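# Move the filter cartridge from the service panel into the tray

## Task

Pull the round filter cartridge out of the service panel and set it down on the bottom of the tray, either lying on its side or standing up. At the moment of the final release the cartridge has to be above the tray, and the tray must stay level on the table. Missing any of these fails the job, and it does not count if the cartridge only stays put because the robot is still holding it. Finish by opening the gripper and moving the arm away.

## Robot and tools

Robot: two arms, left_arm and right_arm, each ending in a two-finger parallel gripper with a wrist camera. Both report and accept poses in one shared scene frame. Its origin sits on the table top midway between the arms, +x points out over the table, +z points up, and left_arm is on the +y side. The names left and right refer to the arms only, not to image sides. Base of left_arm: (-0.035, +0.339, 0) m, quat_wxyz (+1.000, 0, 0, -0.015). Base of right_arm: (-0.021, -0.356, 0) m, quat_wxyz (+0.996, 0, 0, -0.095).

Gripper frame: the fingers extend along the gripper's +z axis and close along its y axis. end_effector_position is the pinch point between the pads, a little under 1 cm behind the tips. Reported hand positions can be somewhat wrong, worse when the arm is stretched far.

Row format (shared by execute_actions and move): exactly 16 numbers, always including both arms even if one stays still. First left_arm: x, y, z, qw, qx, qy, qz, opening; then the same eight for right_arm. x, y, z are an absolute target position for the pinch point in metres, scene frame; qw..qz are an absolute target orientation quaternion, scalar first, scene frame. opening runs from -1 (closed) to +1 (fully open, 0.087 m). To keep an arm or its orientation unchanged, resend the exact pose and quaternion from the result just before it should stay, not a drifted later reading.

execute_actions(actions): a list of up to 15 actions; each action is a list of up to 15 rows, one row per 1/30 s control step. If fewer than 15 rows are given, the last row repeats to fill the action. An empty list just returns the current state and images. Each action is rejected for both arms if any target lies more than 0.6 m from that gripper's current position along any of the gripper's own axes; if the first action fails that check, or anything is malformed, nothing in the call runs. Per control step the controller limits the commanded pose to 70 mm and 16 degrees from the measured pose, so a distant target takes several actions; after an action the arm only continues to its last clipped pose, so keep commanding the rest. Position has priority over orientation when both cannot be met. Joint friction may leave the hand up to about 31 mm short, and tiny commanded changes may do nothing.

move(target, speed, blocking): target is one 16-number row of absolute poses; each gripper travels in a straight line toward it and both paths finish together (0.5 to 10 s; longer paths are cut off at 10 s). speed is the path top speed in m/s, 0.002 to 0.5, default 0.25; turning is capped at twice that value in rad/s. The opening is applied at the start. Paths ignore obstacles and the other arm; grippers can lag, wander and overshoot speed, especially near full reach. Faster contact and targets set deeper past a surface push harder. The result adds a move: line with the outcome (done, off_target, moving, held, fault) and any limits (paced = pose clipped; held = a check blocked steps, after which motion may spike) plus each gripper's distance to its target. blocking=false returns after 0.5 s while motion continues; then call wait or stop before sending any new rows or moves.

wait(seconds): 0 to 10; lets the simulation run with the last commands held, returning early if a running move finishes. stop(): brakes a running move (needs stopping room; fingers keep moving). zoom_image(camera, region): enlarges part of the latest image from cam_head_left, cam_head_right, cam_left_wrist or cam_right_wrist; region is [x0, y0, x1, y1] in pixels, top-left origin, no more than 504 x 504. Images are 896x504. show_instructions() shows the reference pages; read_manual(section) returns licence texts only. finished_scene(scene) ends the current scene, given its number, and reports success; it is irreversible.

Results: a state line per arm with position and quaternion; Hand target lines give where the controller is heading; grip_measured gives finger opening on the command scale (the final Joint positions value is the opening in metres; each gripper may read off by about 1 mm). Action calls also list positions at some steps, with HELD marking steps where an arm's command was held back. pose unreachable means the clearance check altered or blocked that arm's command. FAULT or OVER-TEMPERATURE FAULT lines mean an arm stopped; MOTOR HOT warns from 75 °C, at 90 °C the arm halts for 10 s, at 100 °C it goes limp and drops.

Gripping: command an opening below grip_measured to hold; around 0.02 below is firm, less is gentler. Pads exert up to about 20 N; slamming shut can push harder or spring the fingers open.

Avoid: collisions or pressing between the two arms, knocking anything off the table, tipping the tray, dropping or slamming the cartridge, and long heavy holds that heat motors. Loose objects may occasionally get nudged by outside pushes. Open the gripper over the tray, then retreat before ending.

Each tool is called after "Request:" in YAML: its name, and indented under it one key for each argument.

Reference images:

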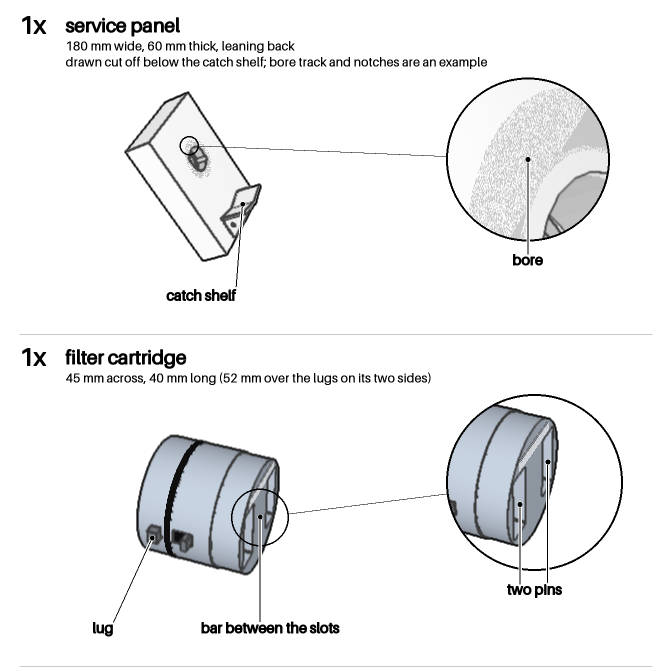

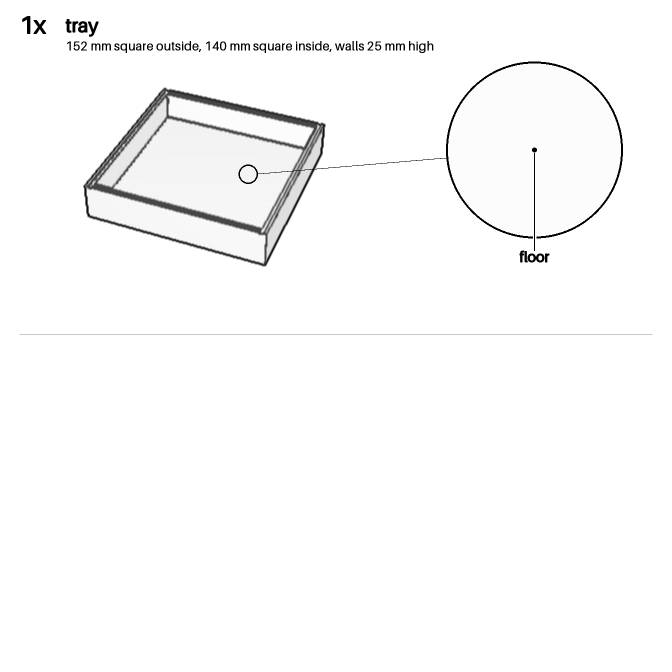

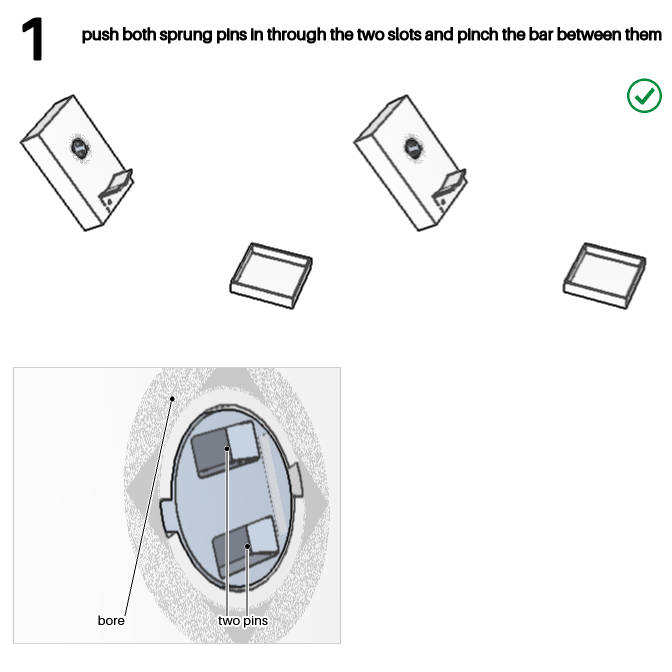

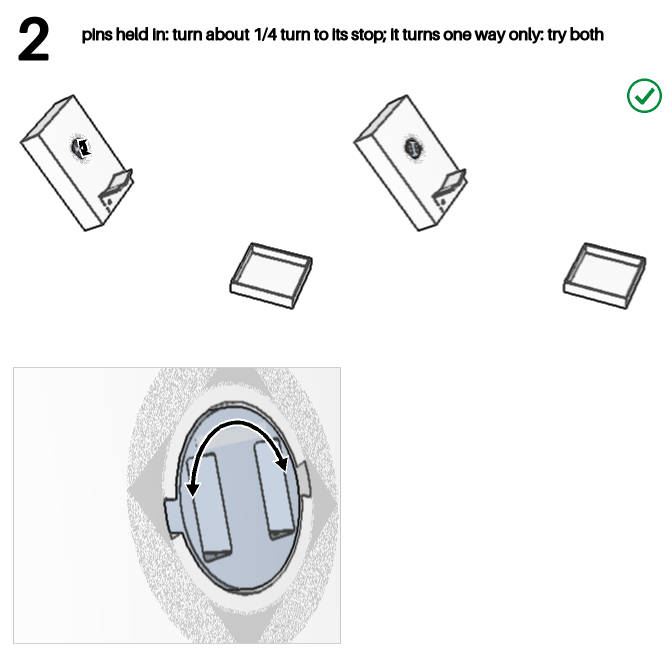

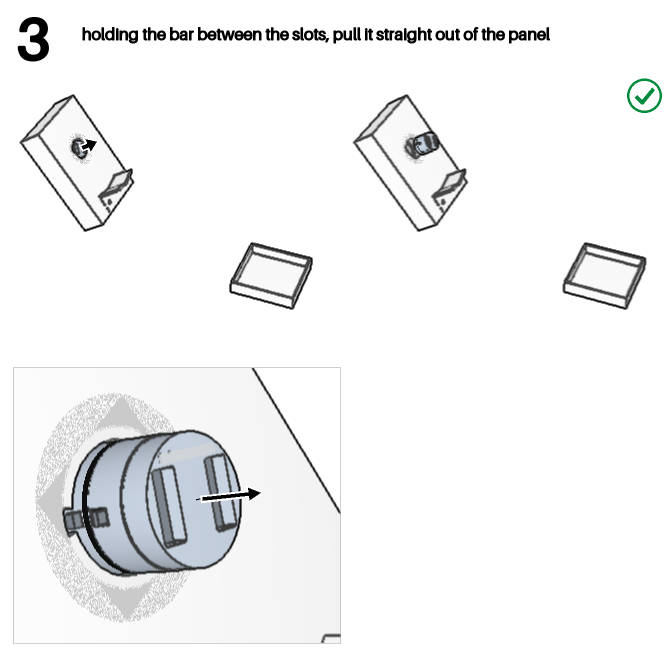

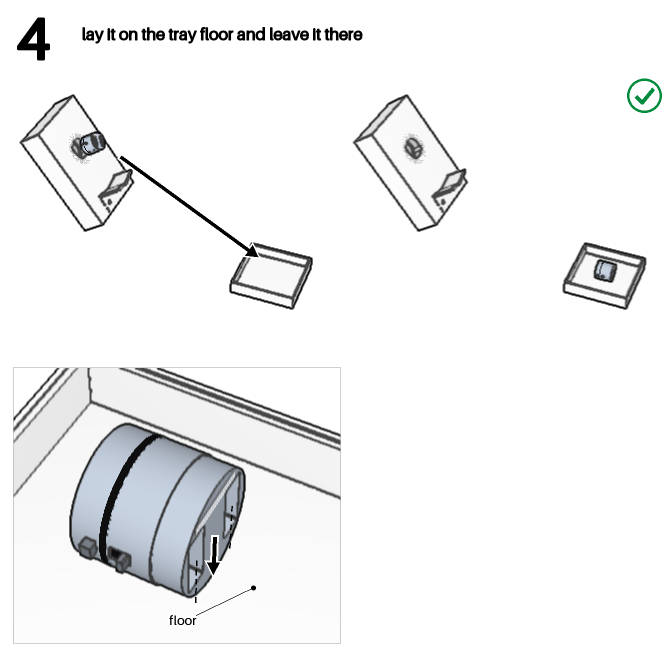

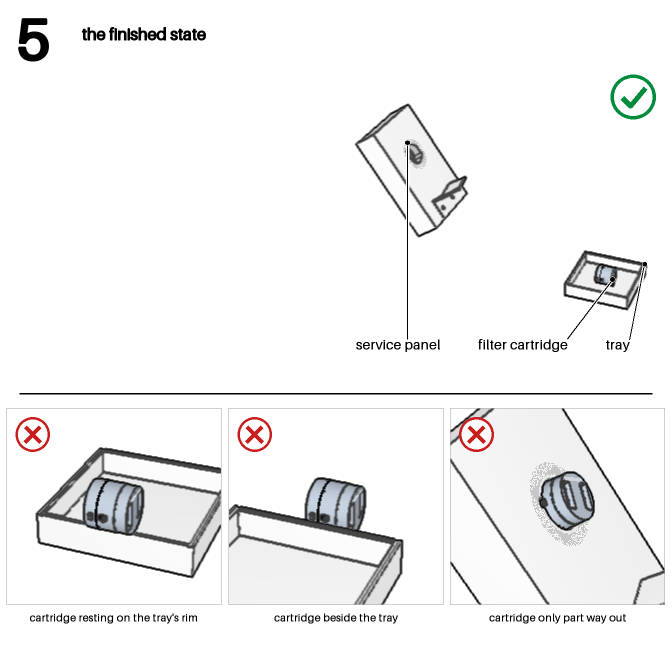

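## Session

Request:
execute_actions:
  actions: []

Scene clock: 0.00 s.
left_arm: end_effector_position=(+0.4548, +0.2920, +0.2515) grip_measured=+1.000 end_effector_quat_wxyz=(+0.621, +0.282, +0.707, +0.187) | right_arm: end_effector_position=(+0.3517, -0.4342, +0.3646) grip_measured=+0.993 end_effector_quat_wxyz=(+0.707, +0.074, +0.699, -0.075)
Joint positions: left_arm=[-0.151  1.516  1.062  0.294 -0.092  0.658  0.087] | right_arm=[-0.012  1.041  1.049  0.004  0.009 -0.001  0.087]
Joint velocities: left_arm=[ 0.002 -0.032  0.007 -0.066  0.037 -0.066  0.   ] | right_arm=[ 0.007  0.007 -0.002 -0.051 -0.066  0.007  0.   ]
Motor temperatures (°C, as the motors report them): left_arm=[28 26 27 26 27 24] | right_arm=[24 25 24 25 27 26]
Hand target (left_arm): +0.455, +0.292, +0.252; +0.621, +0.282, +0.707, +0.187
Hand target (right_arm): +0.352, -0.434, +0.365; +0.707, +0.074, +0.699, -0.075

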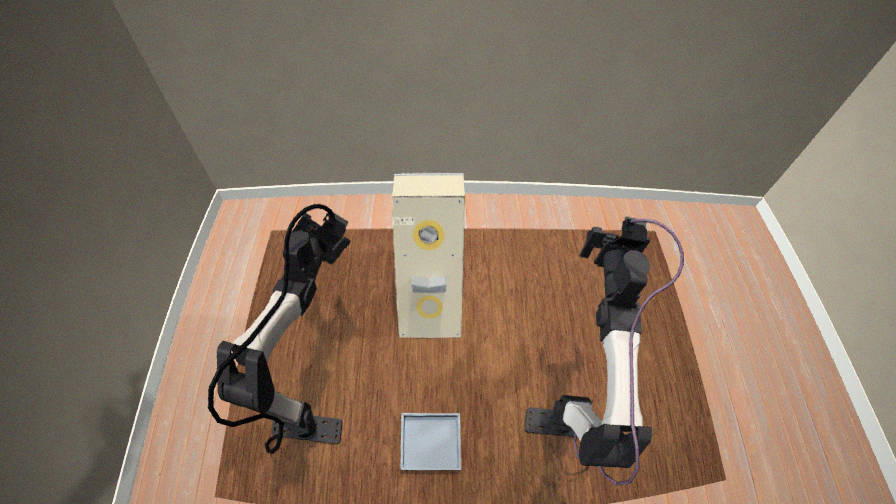

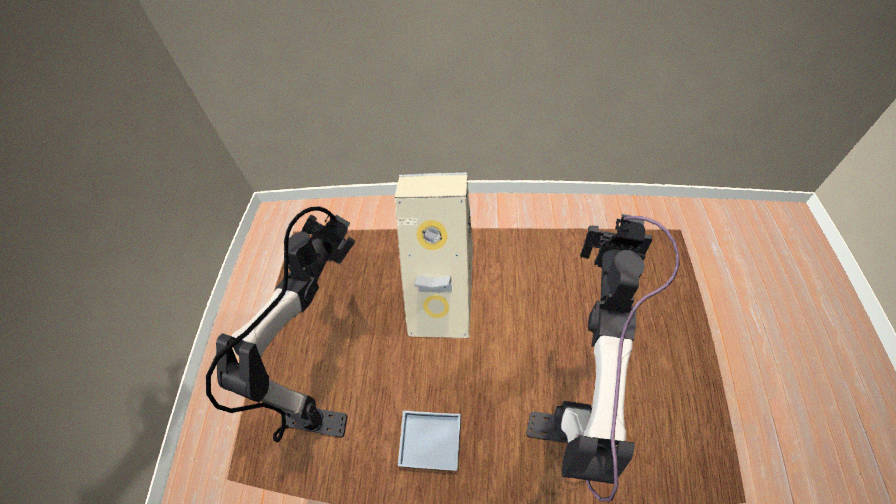

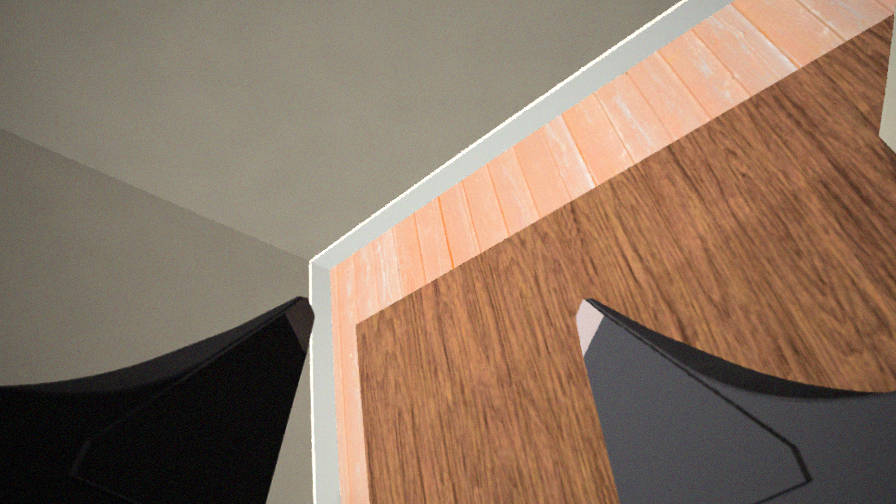

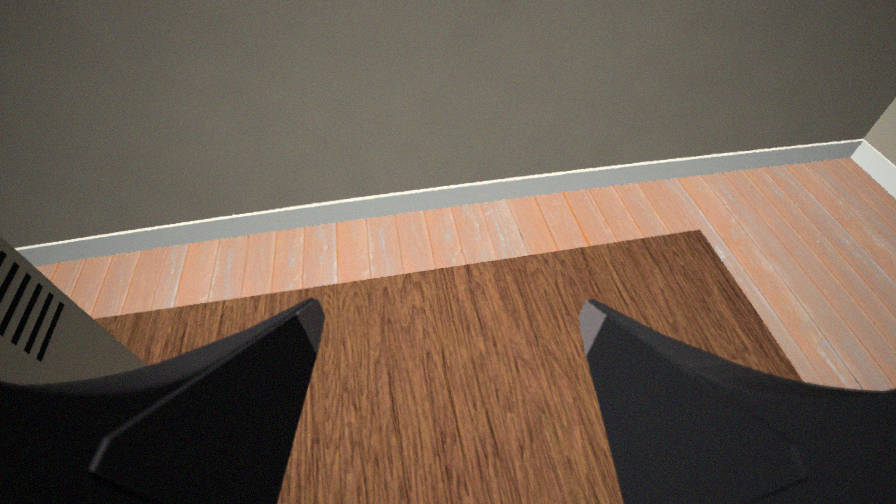

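Request:
zoom_image:
  camera: "cam_head_left"
  region: [370, 160, 490, 350]

Request:
zoom_image:
  camera: "cam_head_right"
  region: [370, 160, 490, 350]

Region (370, 160, 490, 350) of cam_head_left's 896x504 image, scaled by 2.653, with more detail than that image has; it fills the left 318 columns of this view, and the rest is white.

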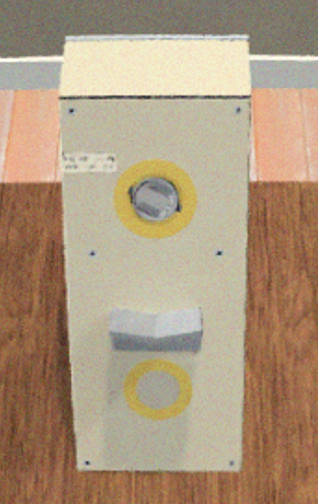

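Region (370, 160, 490, 350) of cam_head_right's 896x504 image, scaled by 2.653, with more detail than that image has; it fills the left 318 columns of this view, and the rest is white.

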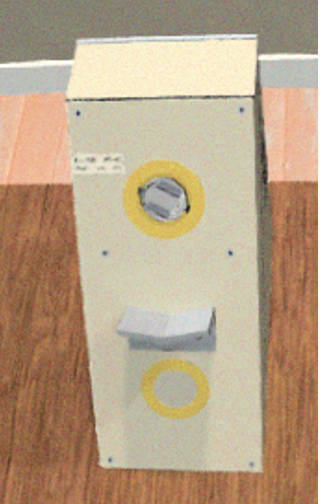

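Request:
move:
  target: [0.26,0.22,0.35,0.537,0,0.843,0,0.2,0.3517,-0.4342,0.3646,0.707,0.074,0.699,-0.075,1]

Request:
move:
  target: [0.25,0.04,0.36,0.537,0,0.843,0,0.2,0.3517,-0.4342,0.3646,0.707,0.074,0.699,-0.075,1]

Scene clock: 17.03 s.
left_arm: end_effector_position=(+0.2605, +0.2267, +0.3438) grip_measured=+0.200 end_effector_quat_wxyz=(+0.536, -0.003, +0.844, -0.001) | right_arm: end_effector_position=(+0.3517, -0.4342, +0.3646) grip_measured=+0.993 end_effector_quat_wxyz=(+0.707, +0.074, +0.699, -0.075)
Joint positions: left_arm=[-0.6    1.164  1.501 -0.865 -0.564 -0.308  0.052] | right_arm=[-0.012  1.041  1.049  0.004  0.009 -0.001  0.087]
Joint velocities: left_arm=[ 0.002 -0.017 -0.002 -0.037  0.051  0.007 -0.   ] | right_arm=[ 0.007  0.017 -0.002 -0.007 -0.007  0.051 -0.   ]
Motor temperatures (°C, as the motors report them): left_arm=[28 28 30 30 27 24] | right_arm=[24 25 27 28 27 26]
Hand target (left_arm): +0.260, +0.223, +0.348; +0.536, -0.002, +0.844, -0.003
Hand target (right_arm): +0.352, -0.434, +0.365; +0.707, +0.074, +0.699, -0.075
Off the commanded pose (left_arm): 0.009 m, 0 deg.
Off the commanded pose (right_arm): 0.000 m, 0 deg.
move: done

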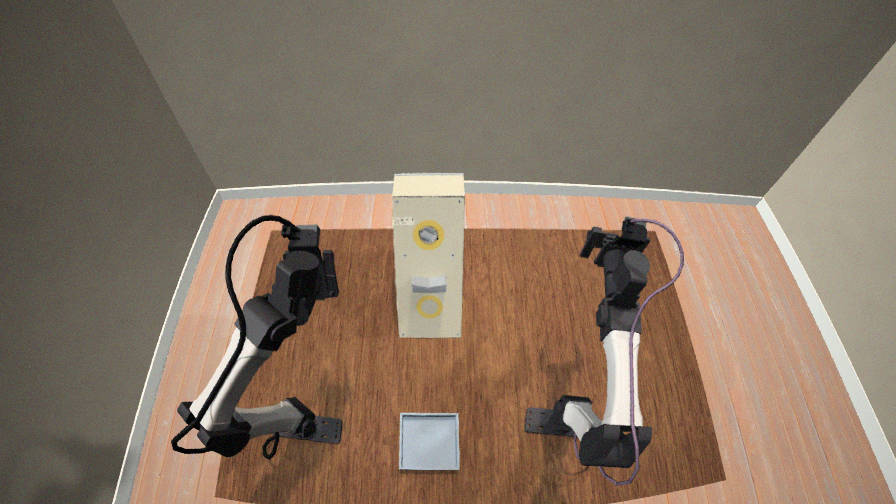

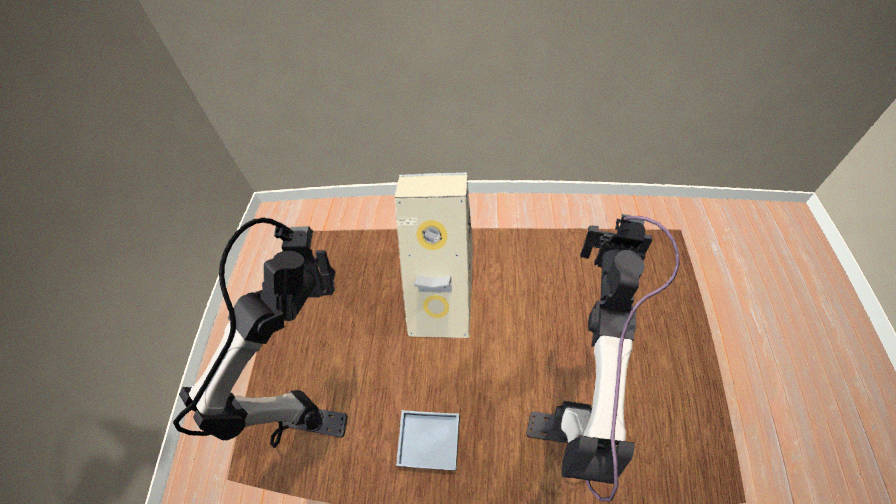

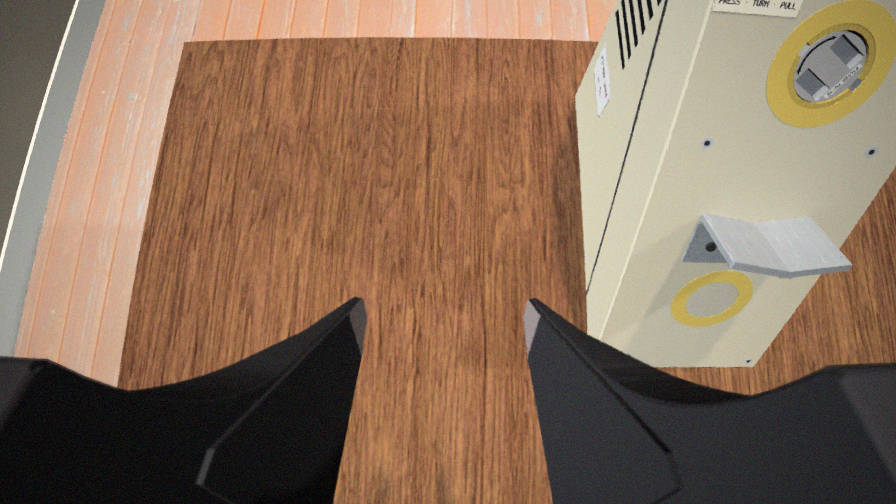

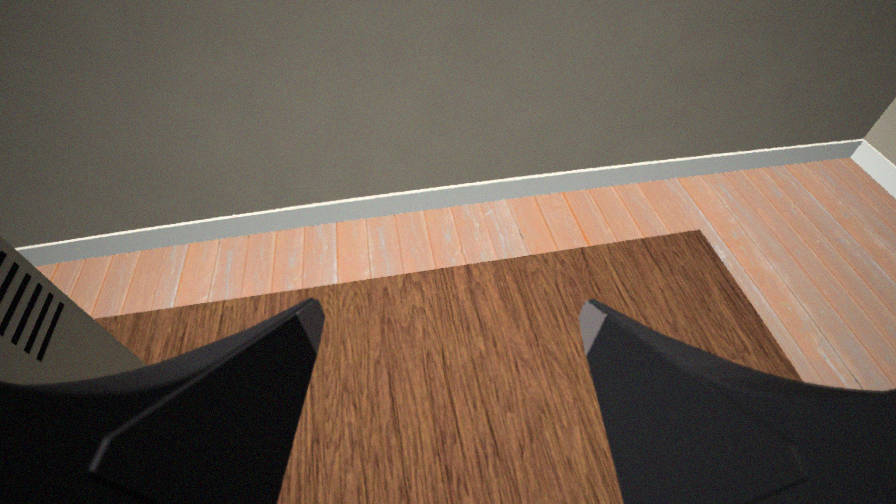

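Scene clock: 18.67 s.
left_arm: end_effector_position=(+0.2464, +0.0445, +0.3633) grip_measured=+0.200 end_effector_quat_wxyz=(+0.536, -0.003, +0.844, -0.009) | right_arm: end_effector_position=(+0.3517, -0.4342, +0.3646) grip_measured=+0.993 end_effector_quat_wxyz=(+0.707, +0.074, +0.699, -0.075)
Joint positions: left_arm=[-1.094  1.786  2.224 -1.252 -0.945 -0.729  0.052] | right_arm=[-0.012  1.041  1.049  0.004  0.009 -0.001  0.087]
Joint velocities: left_arm=[-0.007 -0.022 -0.002 -0.066 -0.022 -0.007 -0.001] | right_arm=[-0.002  0.017 -0.012  0.037 -0.081 -0.037 -0.   ]
Motor temperatures (°C, as the motors report them): left_arm=[28 28 30 30 27 24] | right_arm=[24 25 27 28 27 26]
Hand target (left_arm): +0.247, +0.040, +0.360; +0.534, -0.001, +0.845, -0.003
Hand target (right_arm): +0.352, -0.434, +0.365; +0.707, +0.074, +0.699, -0.075
Off the commanded pose (left_arm): 0.007 m, 1 deg.
Off the commanded pose (right_arm): 0.000 m, 0 deg.
move: done

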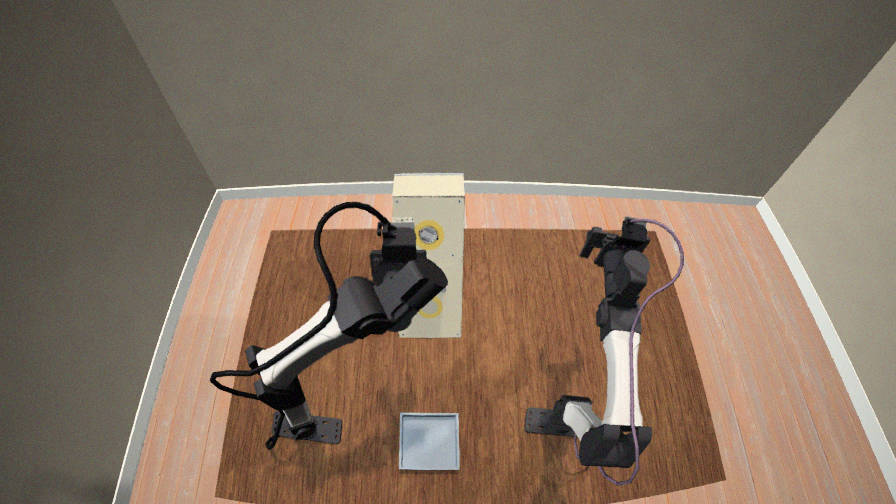

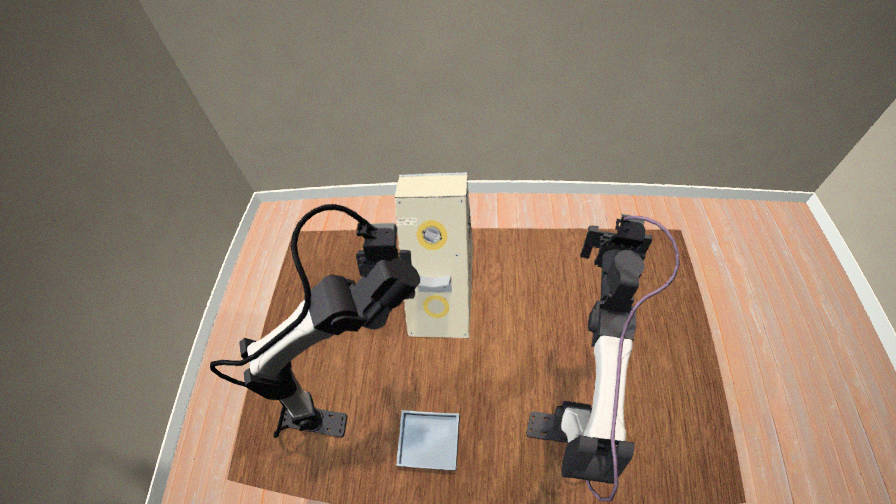

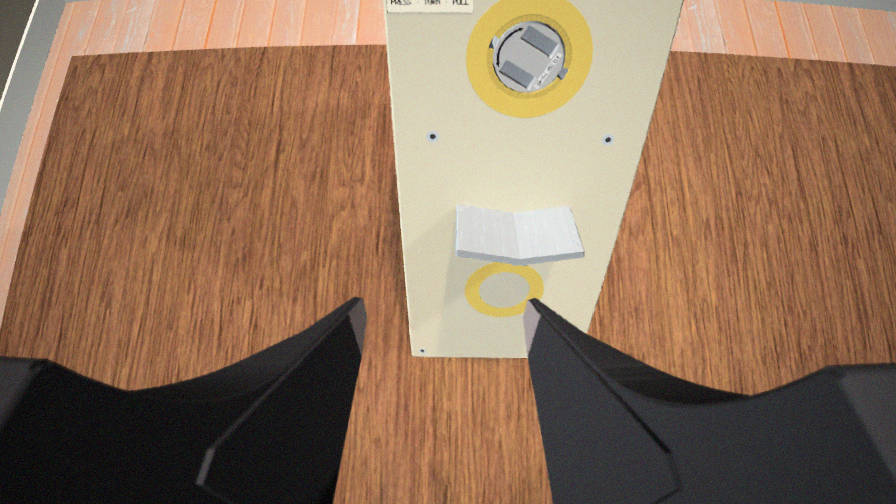

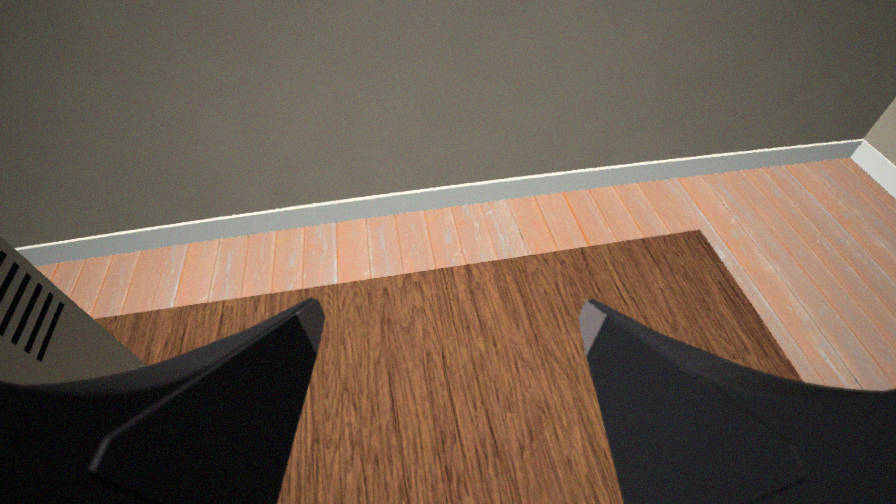

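Request:
zoom_image:
  camera: "cam_left_wrist"
  region: [380, 0, 620, 135]

Region (380, 0, 620, 135) of cam_left_wrist's 896x504 image, scaled by 2.100, with more detail than that image has; it fills the top 284 rows of this view, and the rest is white.

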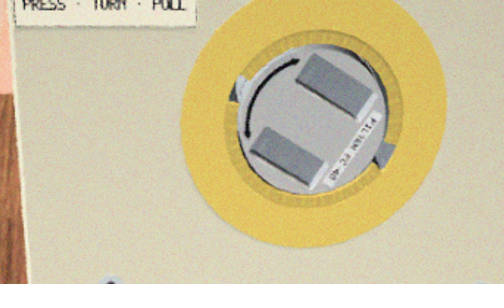

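Request:
move:
  target: [0.335,-0.003,0.325,0.4447,-0.4403,0.7328,-0.2672,-0.58,0.3517,-0.4342,0.3646,0.707,0.074,0.699,-0.075,1]
  speed: 0.2

Scene clock: 37.60 s.
left_arm: end_effector_position=(+0.3270, -0.0036, +0.3446) grip_measured=-0.580 end_effector_quat_wxyz=(+0.449, -0.437, +0.727, -0.282) | right_arm: end_effector_position=(+0.3517, -0.4342, +0.3646) grip_measured=+0.993 end_effector_quat_wxyz=(+0.707, +0.074, +0.699, -0.075)
Joint positions: left_arm=[-0.928  1.837  2.08  -0.931 -0.81  -1.64   0.018] | right_arm=[-0.012  1.041  1.049  0.004  0.009 -0.001  0.087]
Joint velocities: left_arm=[-0.007 -0.007 -0.022  0.007  0.022 -0.007  0.   ] | right_arm=[ 0.012 -0.002 -0.012 -0.007  0.066 -0.066  0.001]
Motor temperatures (°C, as the motors report them): left_arm=[28 29 31 30 27 24] | right_arm=[24 26 29 29 27 26]
Hand target (left_arm): +0.334, -0.004, +0.327; +0.446, -0.440, +0.732, -0.267
Hand target (right_arm): +0.352, -0.434, +0.365; +0.707, +0.074, +0.699, -0.075
Off the commanded pose (left_arm): 0.021 m, 2 deg.
Off the commanded pose (right_arm): 0.000 m, 0 deg.
move: off_target (left_arm)

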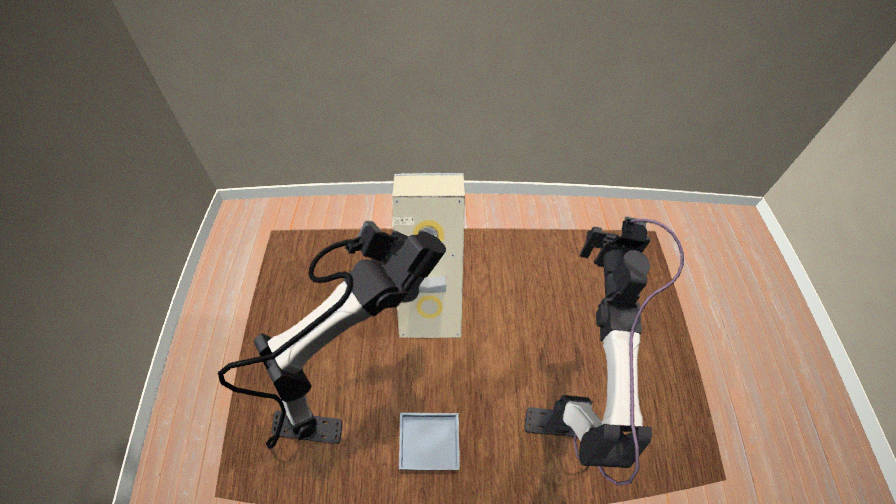

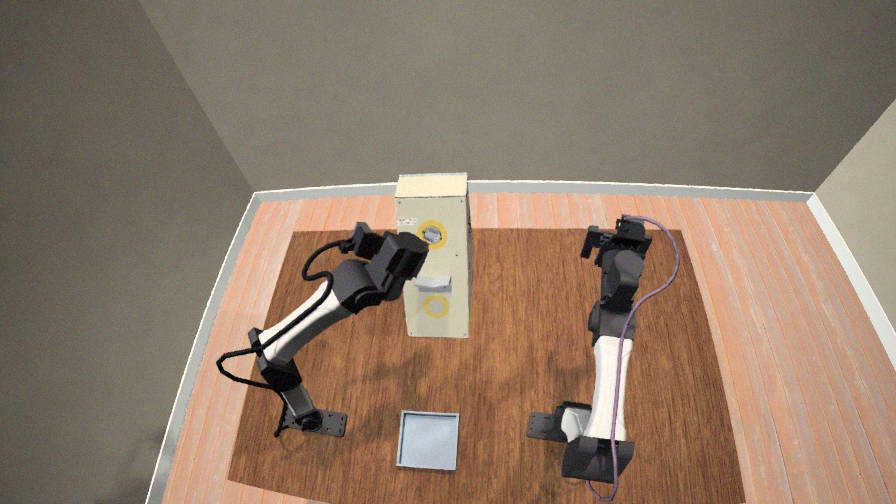

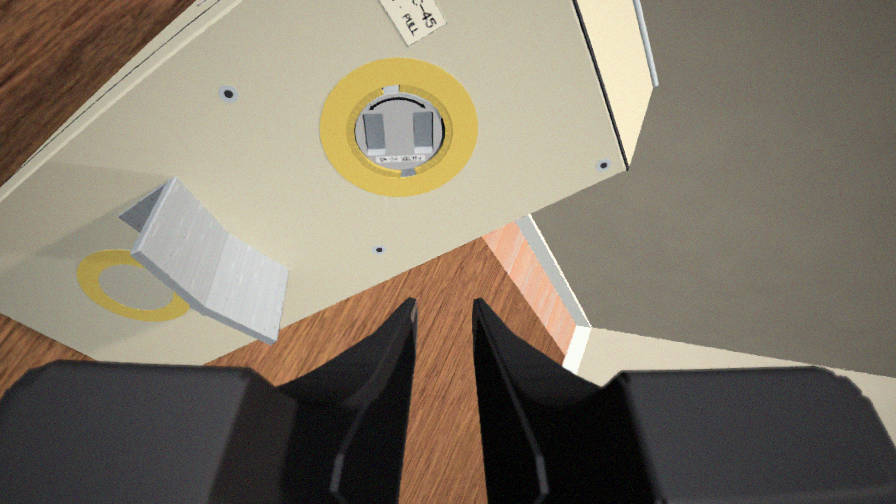

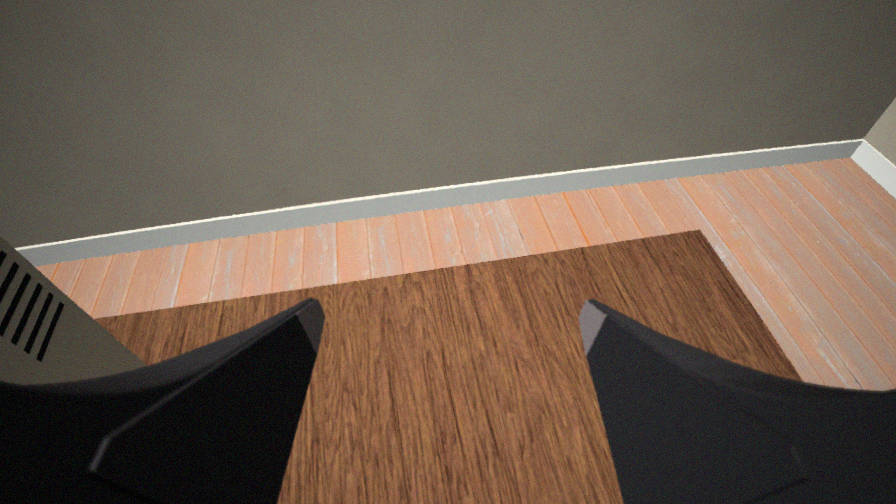

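Request:
move:
  target: [0.385,-0.007,0.283,0.4025,-0.4547,0.7568,-0.2418,-0.58,0.3517,-0.4342,0.3646,0.707,0.074,0.699,-0.075,1]
  speed: 0.1

Scene clock: 46.30 s.
left_arm: end_effector_position=(+0.3813, -0.0099, +0.2867) grip_measured=-0.580 end_effector_quat_wxyz=(+0.405, -0.455, +0.753, -0.249) | right_arm: end_effector_position=(+0.3517, -0.4342, +0.3646) grip_measured=+0.993 end_effector_quat_wxyz=(+0.707, +0.074, +0.699, -0.075)
Joint positions: left_arm=[-0.808  2.013  2.174 -0.931 -0.666 -1.635  0.018] | right_arm=[-0.012  1.041  1.049  0.004  0.009 -0.001  0.087]
Joint velocities: left_arm=[ 0.002 -0.017  0.037 -0.007 -0.037  0.007  0.   ] | right_arm=[ 0.012 -0.007  0.007 -0.022  0.051  0.007 -0.001]
Motor temperatures (°C, as the motors report them): left_arm=[28 30 31 30 27 24] | right_arm=[24 26 29 30 27 26]
Hand target (left_arm): +0.385, -0.008, +0.283; +0.404, -0.454, +0.756, -0.242
Hand target (right_arm): +0.352, -0.434, +0.365; +0.707, +0.074, +0.699, -0.075
Off the commanded pose (left_arm): 0.006 m, 1 deg.
Off the commanded pose (right_arm): 0.000 m, 0 deg.
move: done

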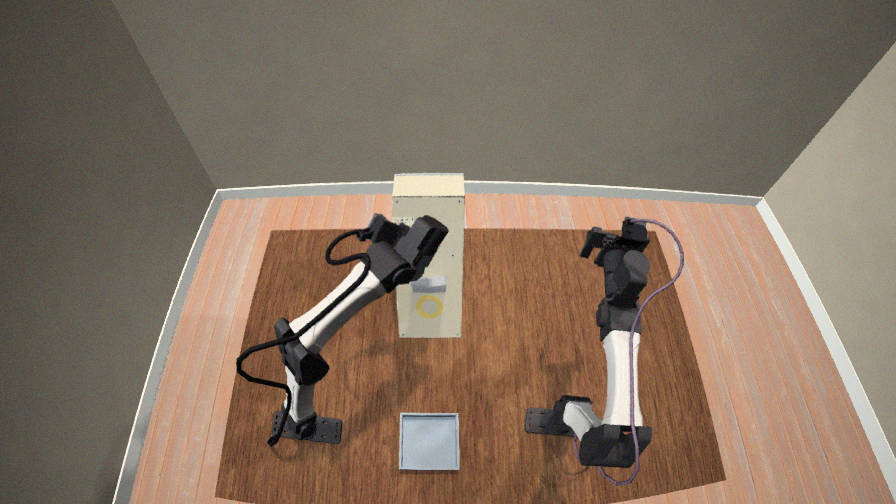

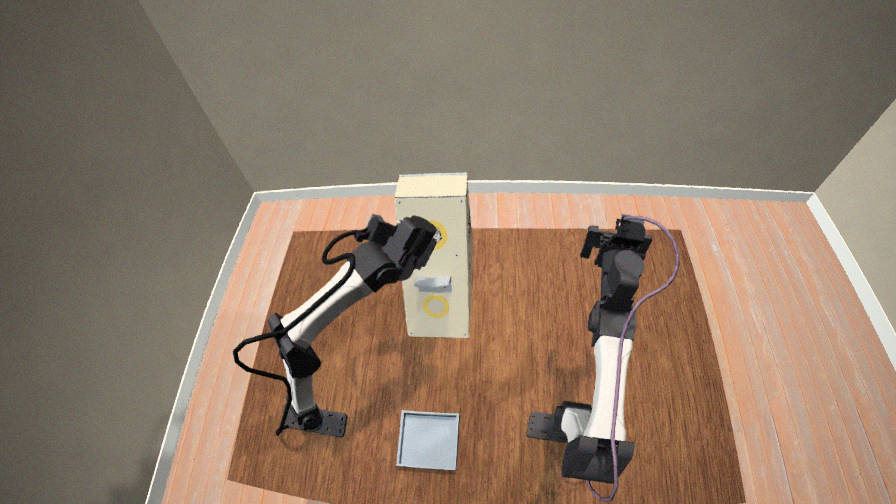

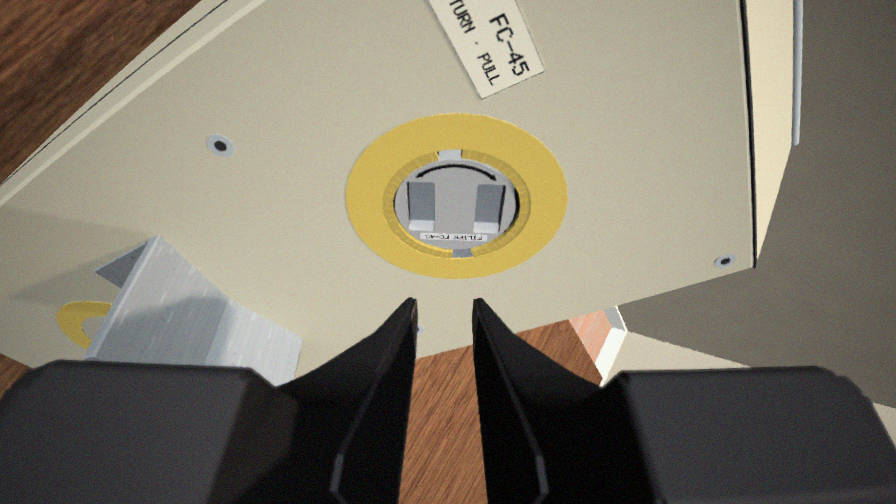

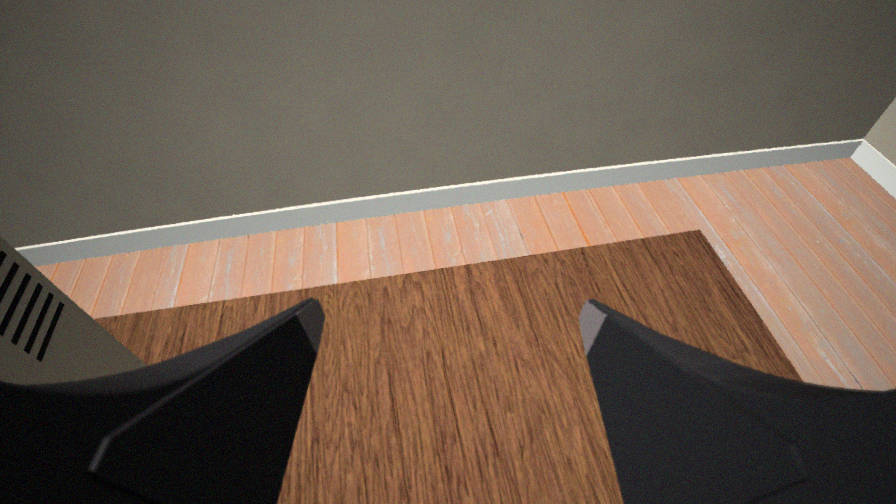

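Request:
zoom_image:
  camera: "cam_left_wrist"
  region: [330, 100, 580, 340]

Region (330, 100, 580, 340) of cam_left_wrist's 896x504 image, scaled by 2.016, with more detail than that image has; it fills the top 484 rows of this view, and the rest is white.

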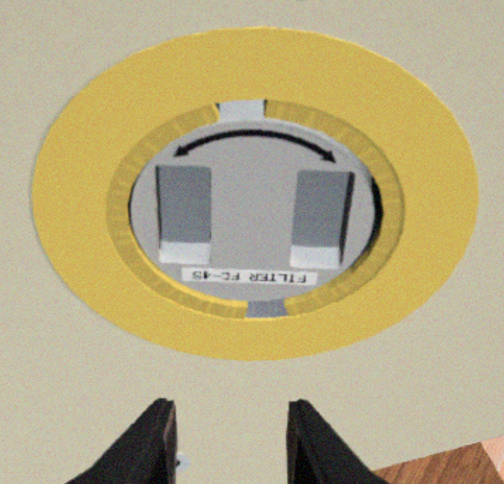

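Request:
move:
  target: [0.409,-0.007,0.2735,0.4087,-0.4347,0.7685,-0.2312,-0.52,0.3517,-0.4342,0.3646,0.707,0.074,0.699,-0.075,1]
  speed: 0.05

Request:
zoom_image:
  camera: "cam_left_wrist"
  region: [320, 150, 580, 370]

Scene clock: 53.53 s.
left_arm: end_effector_position=(+0.4022, -0.0078, +0.2747) grip_measured=-0.520 end_effector_quat_wxyz=(+0.408, -0.435, +0.769, -0.232) | right_arm: end_effector_position=(+0.3517, -0.4342, +0.3646) grip_measured=+0.993 end_effector_quat_wxyz=(+0.707, +0.074, +0.699, -0.075)
Joint positions: left_arm=[-0.768  2.08   2.239 -0.926 -0.634 -1.55   0.021] | right_arm=[-0.012  1.041  1.049  0.004  0.009 -0.001  0.087]
Joint velocities: left_arm=[-0.007  0.007  0.017  0.022  0.007  0.037  0.   ] | right_arm=[-0.017 -0.002  0.007 -0.022  0.037  0.037 -0.   ]
Motor temperatures (°C, as the motors report them): left_arm=[28 31 32 30 27 24] | right_arm=[24 26 30 30 27 26]
Hand target (left_arm): +0.409, -0.007, +0.274; +0.409, -0.434, +0.768, -0.231
Hand target (right_arm): +0.352, -0.434, +0.365; +0.707, +0.074, +0.699, -0.075
Off the commanded pose (left_arm): 0.007 m, 0 deg.
Off the commanded pose (right_arm): 0.000 m, 0 deg.
move: done

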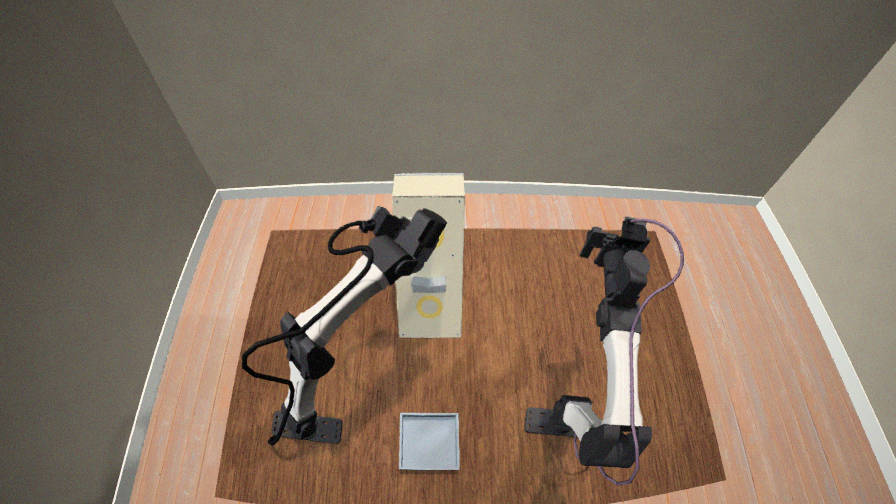

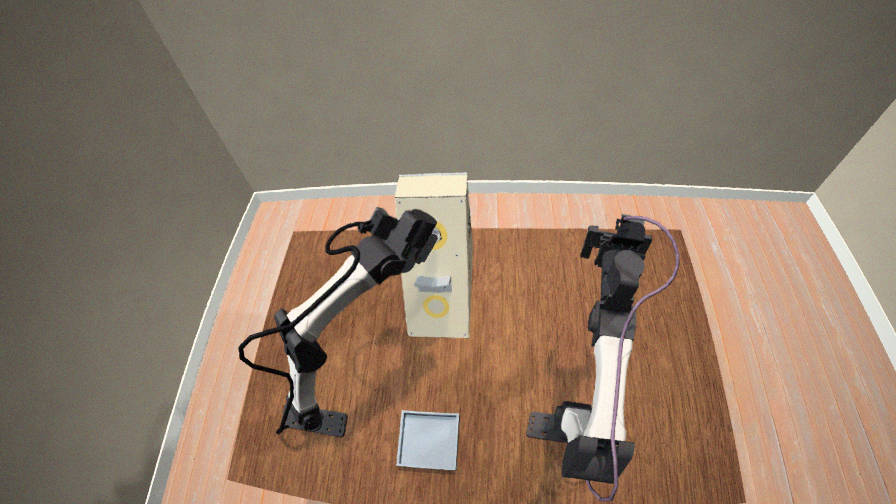

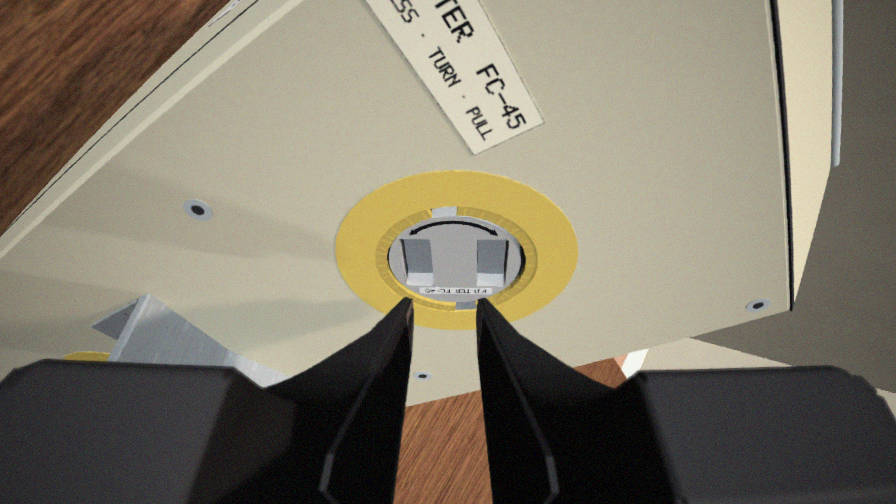

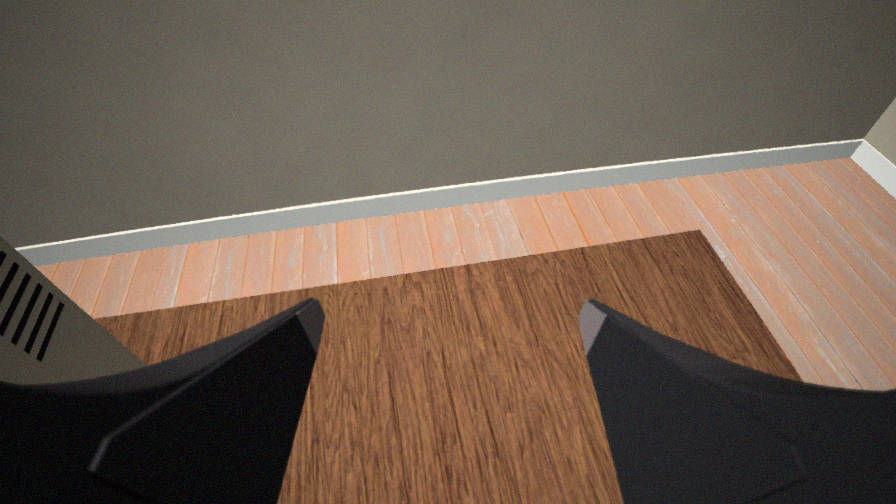

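Region (320, 150, 580, 370) of cam_left_wrist's 896x504 image, scaled by 1.938, with more detail than that image has; it fills the top 426 rows of this view, and the rest is white.

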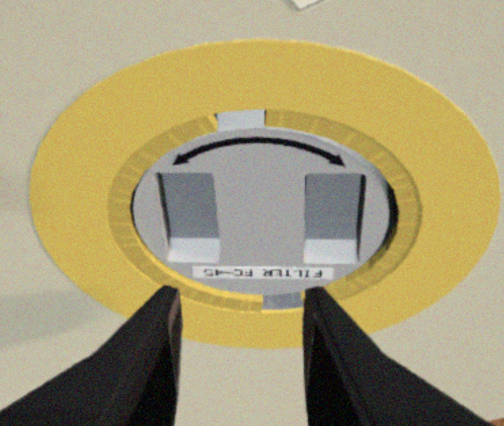

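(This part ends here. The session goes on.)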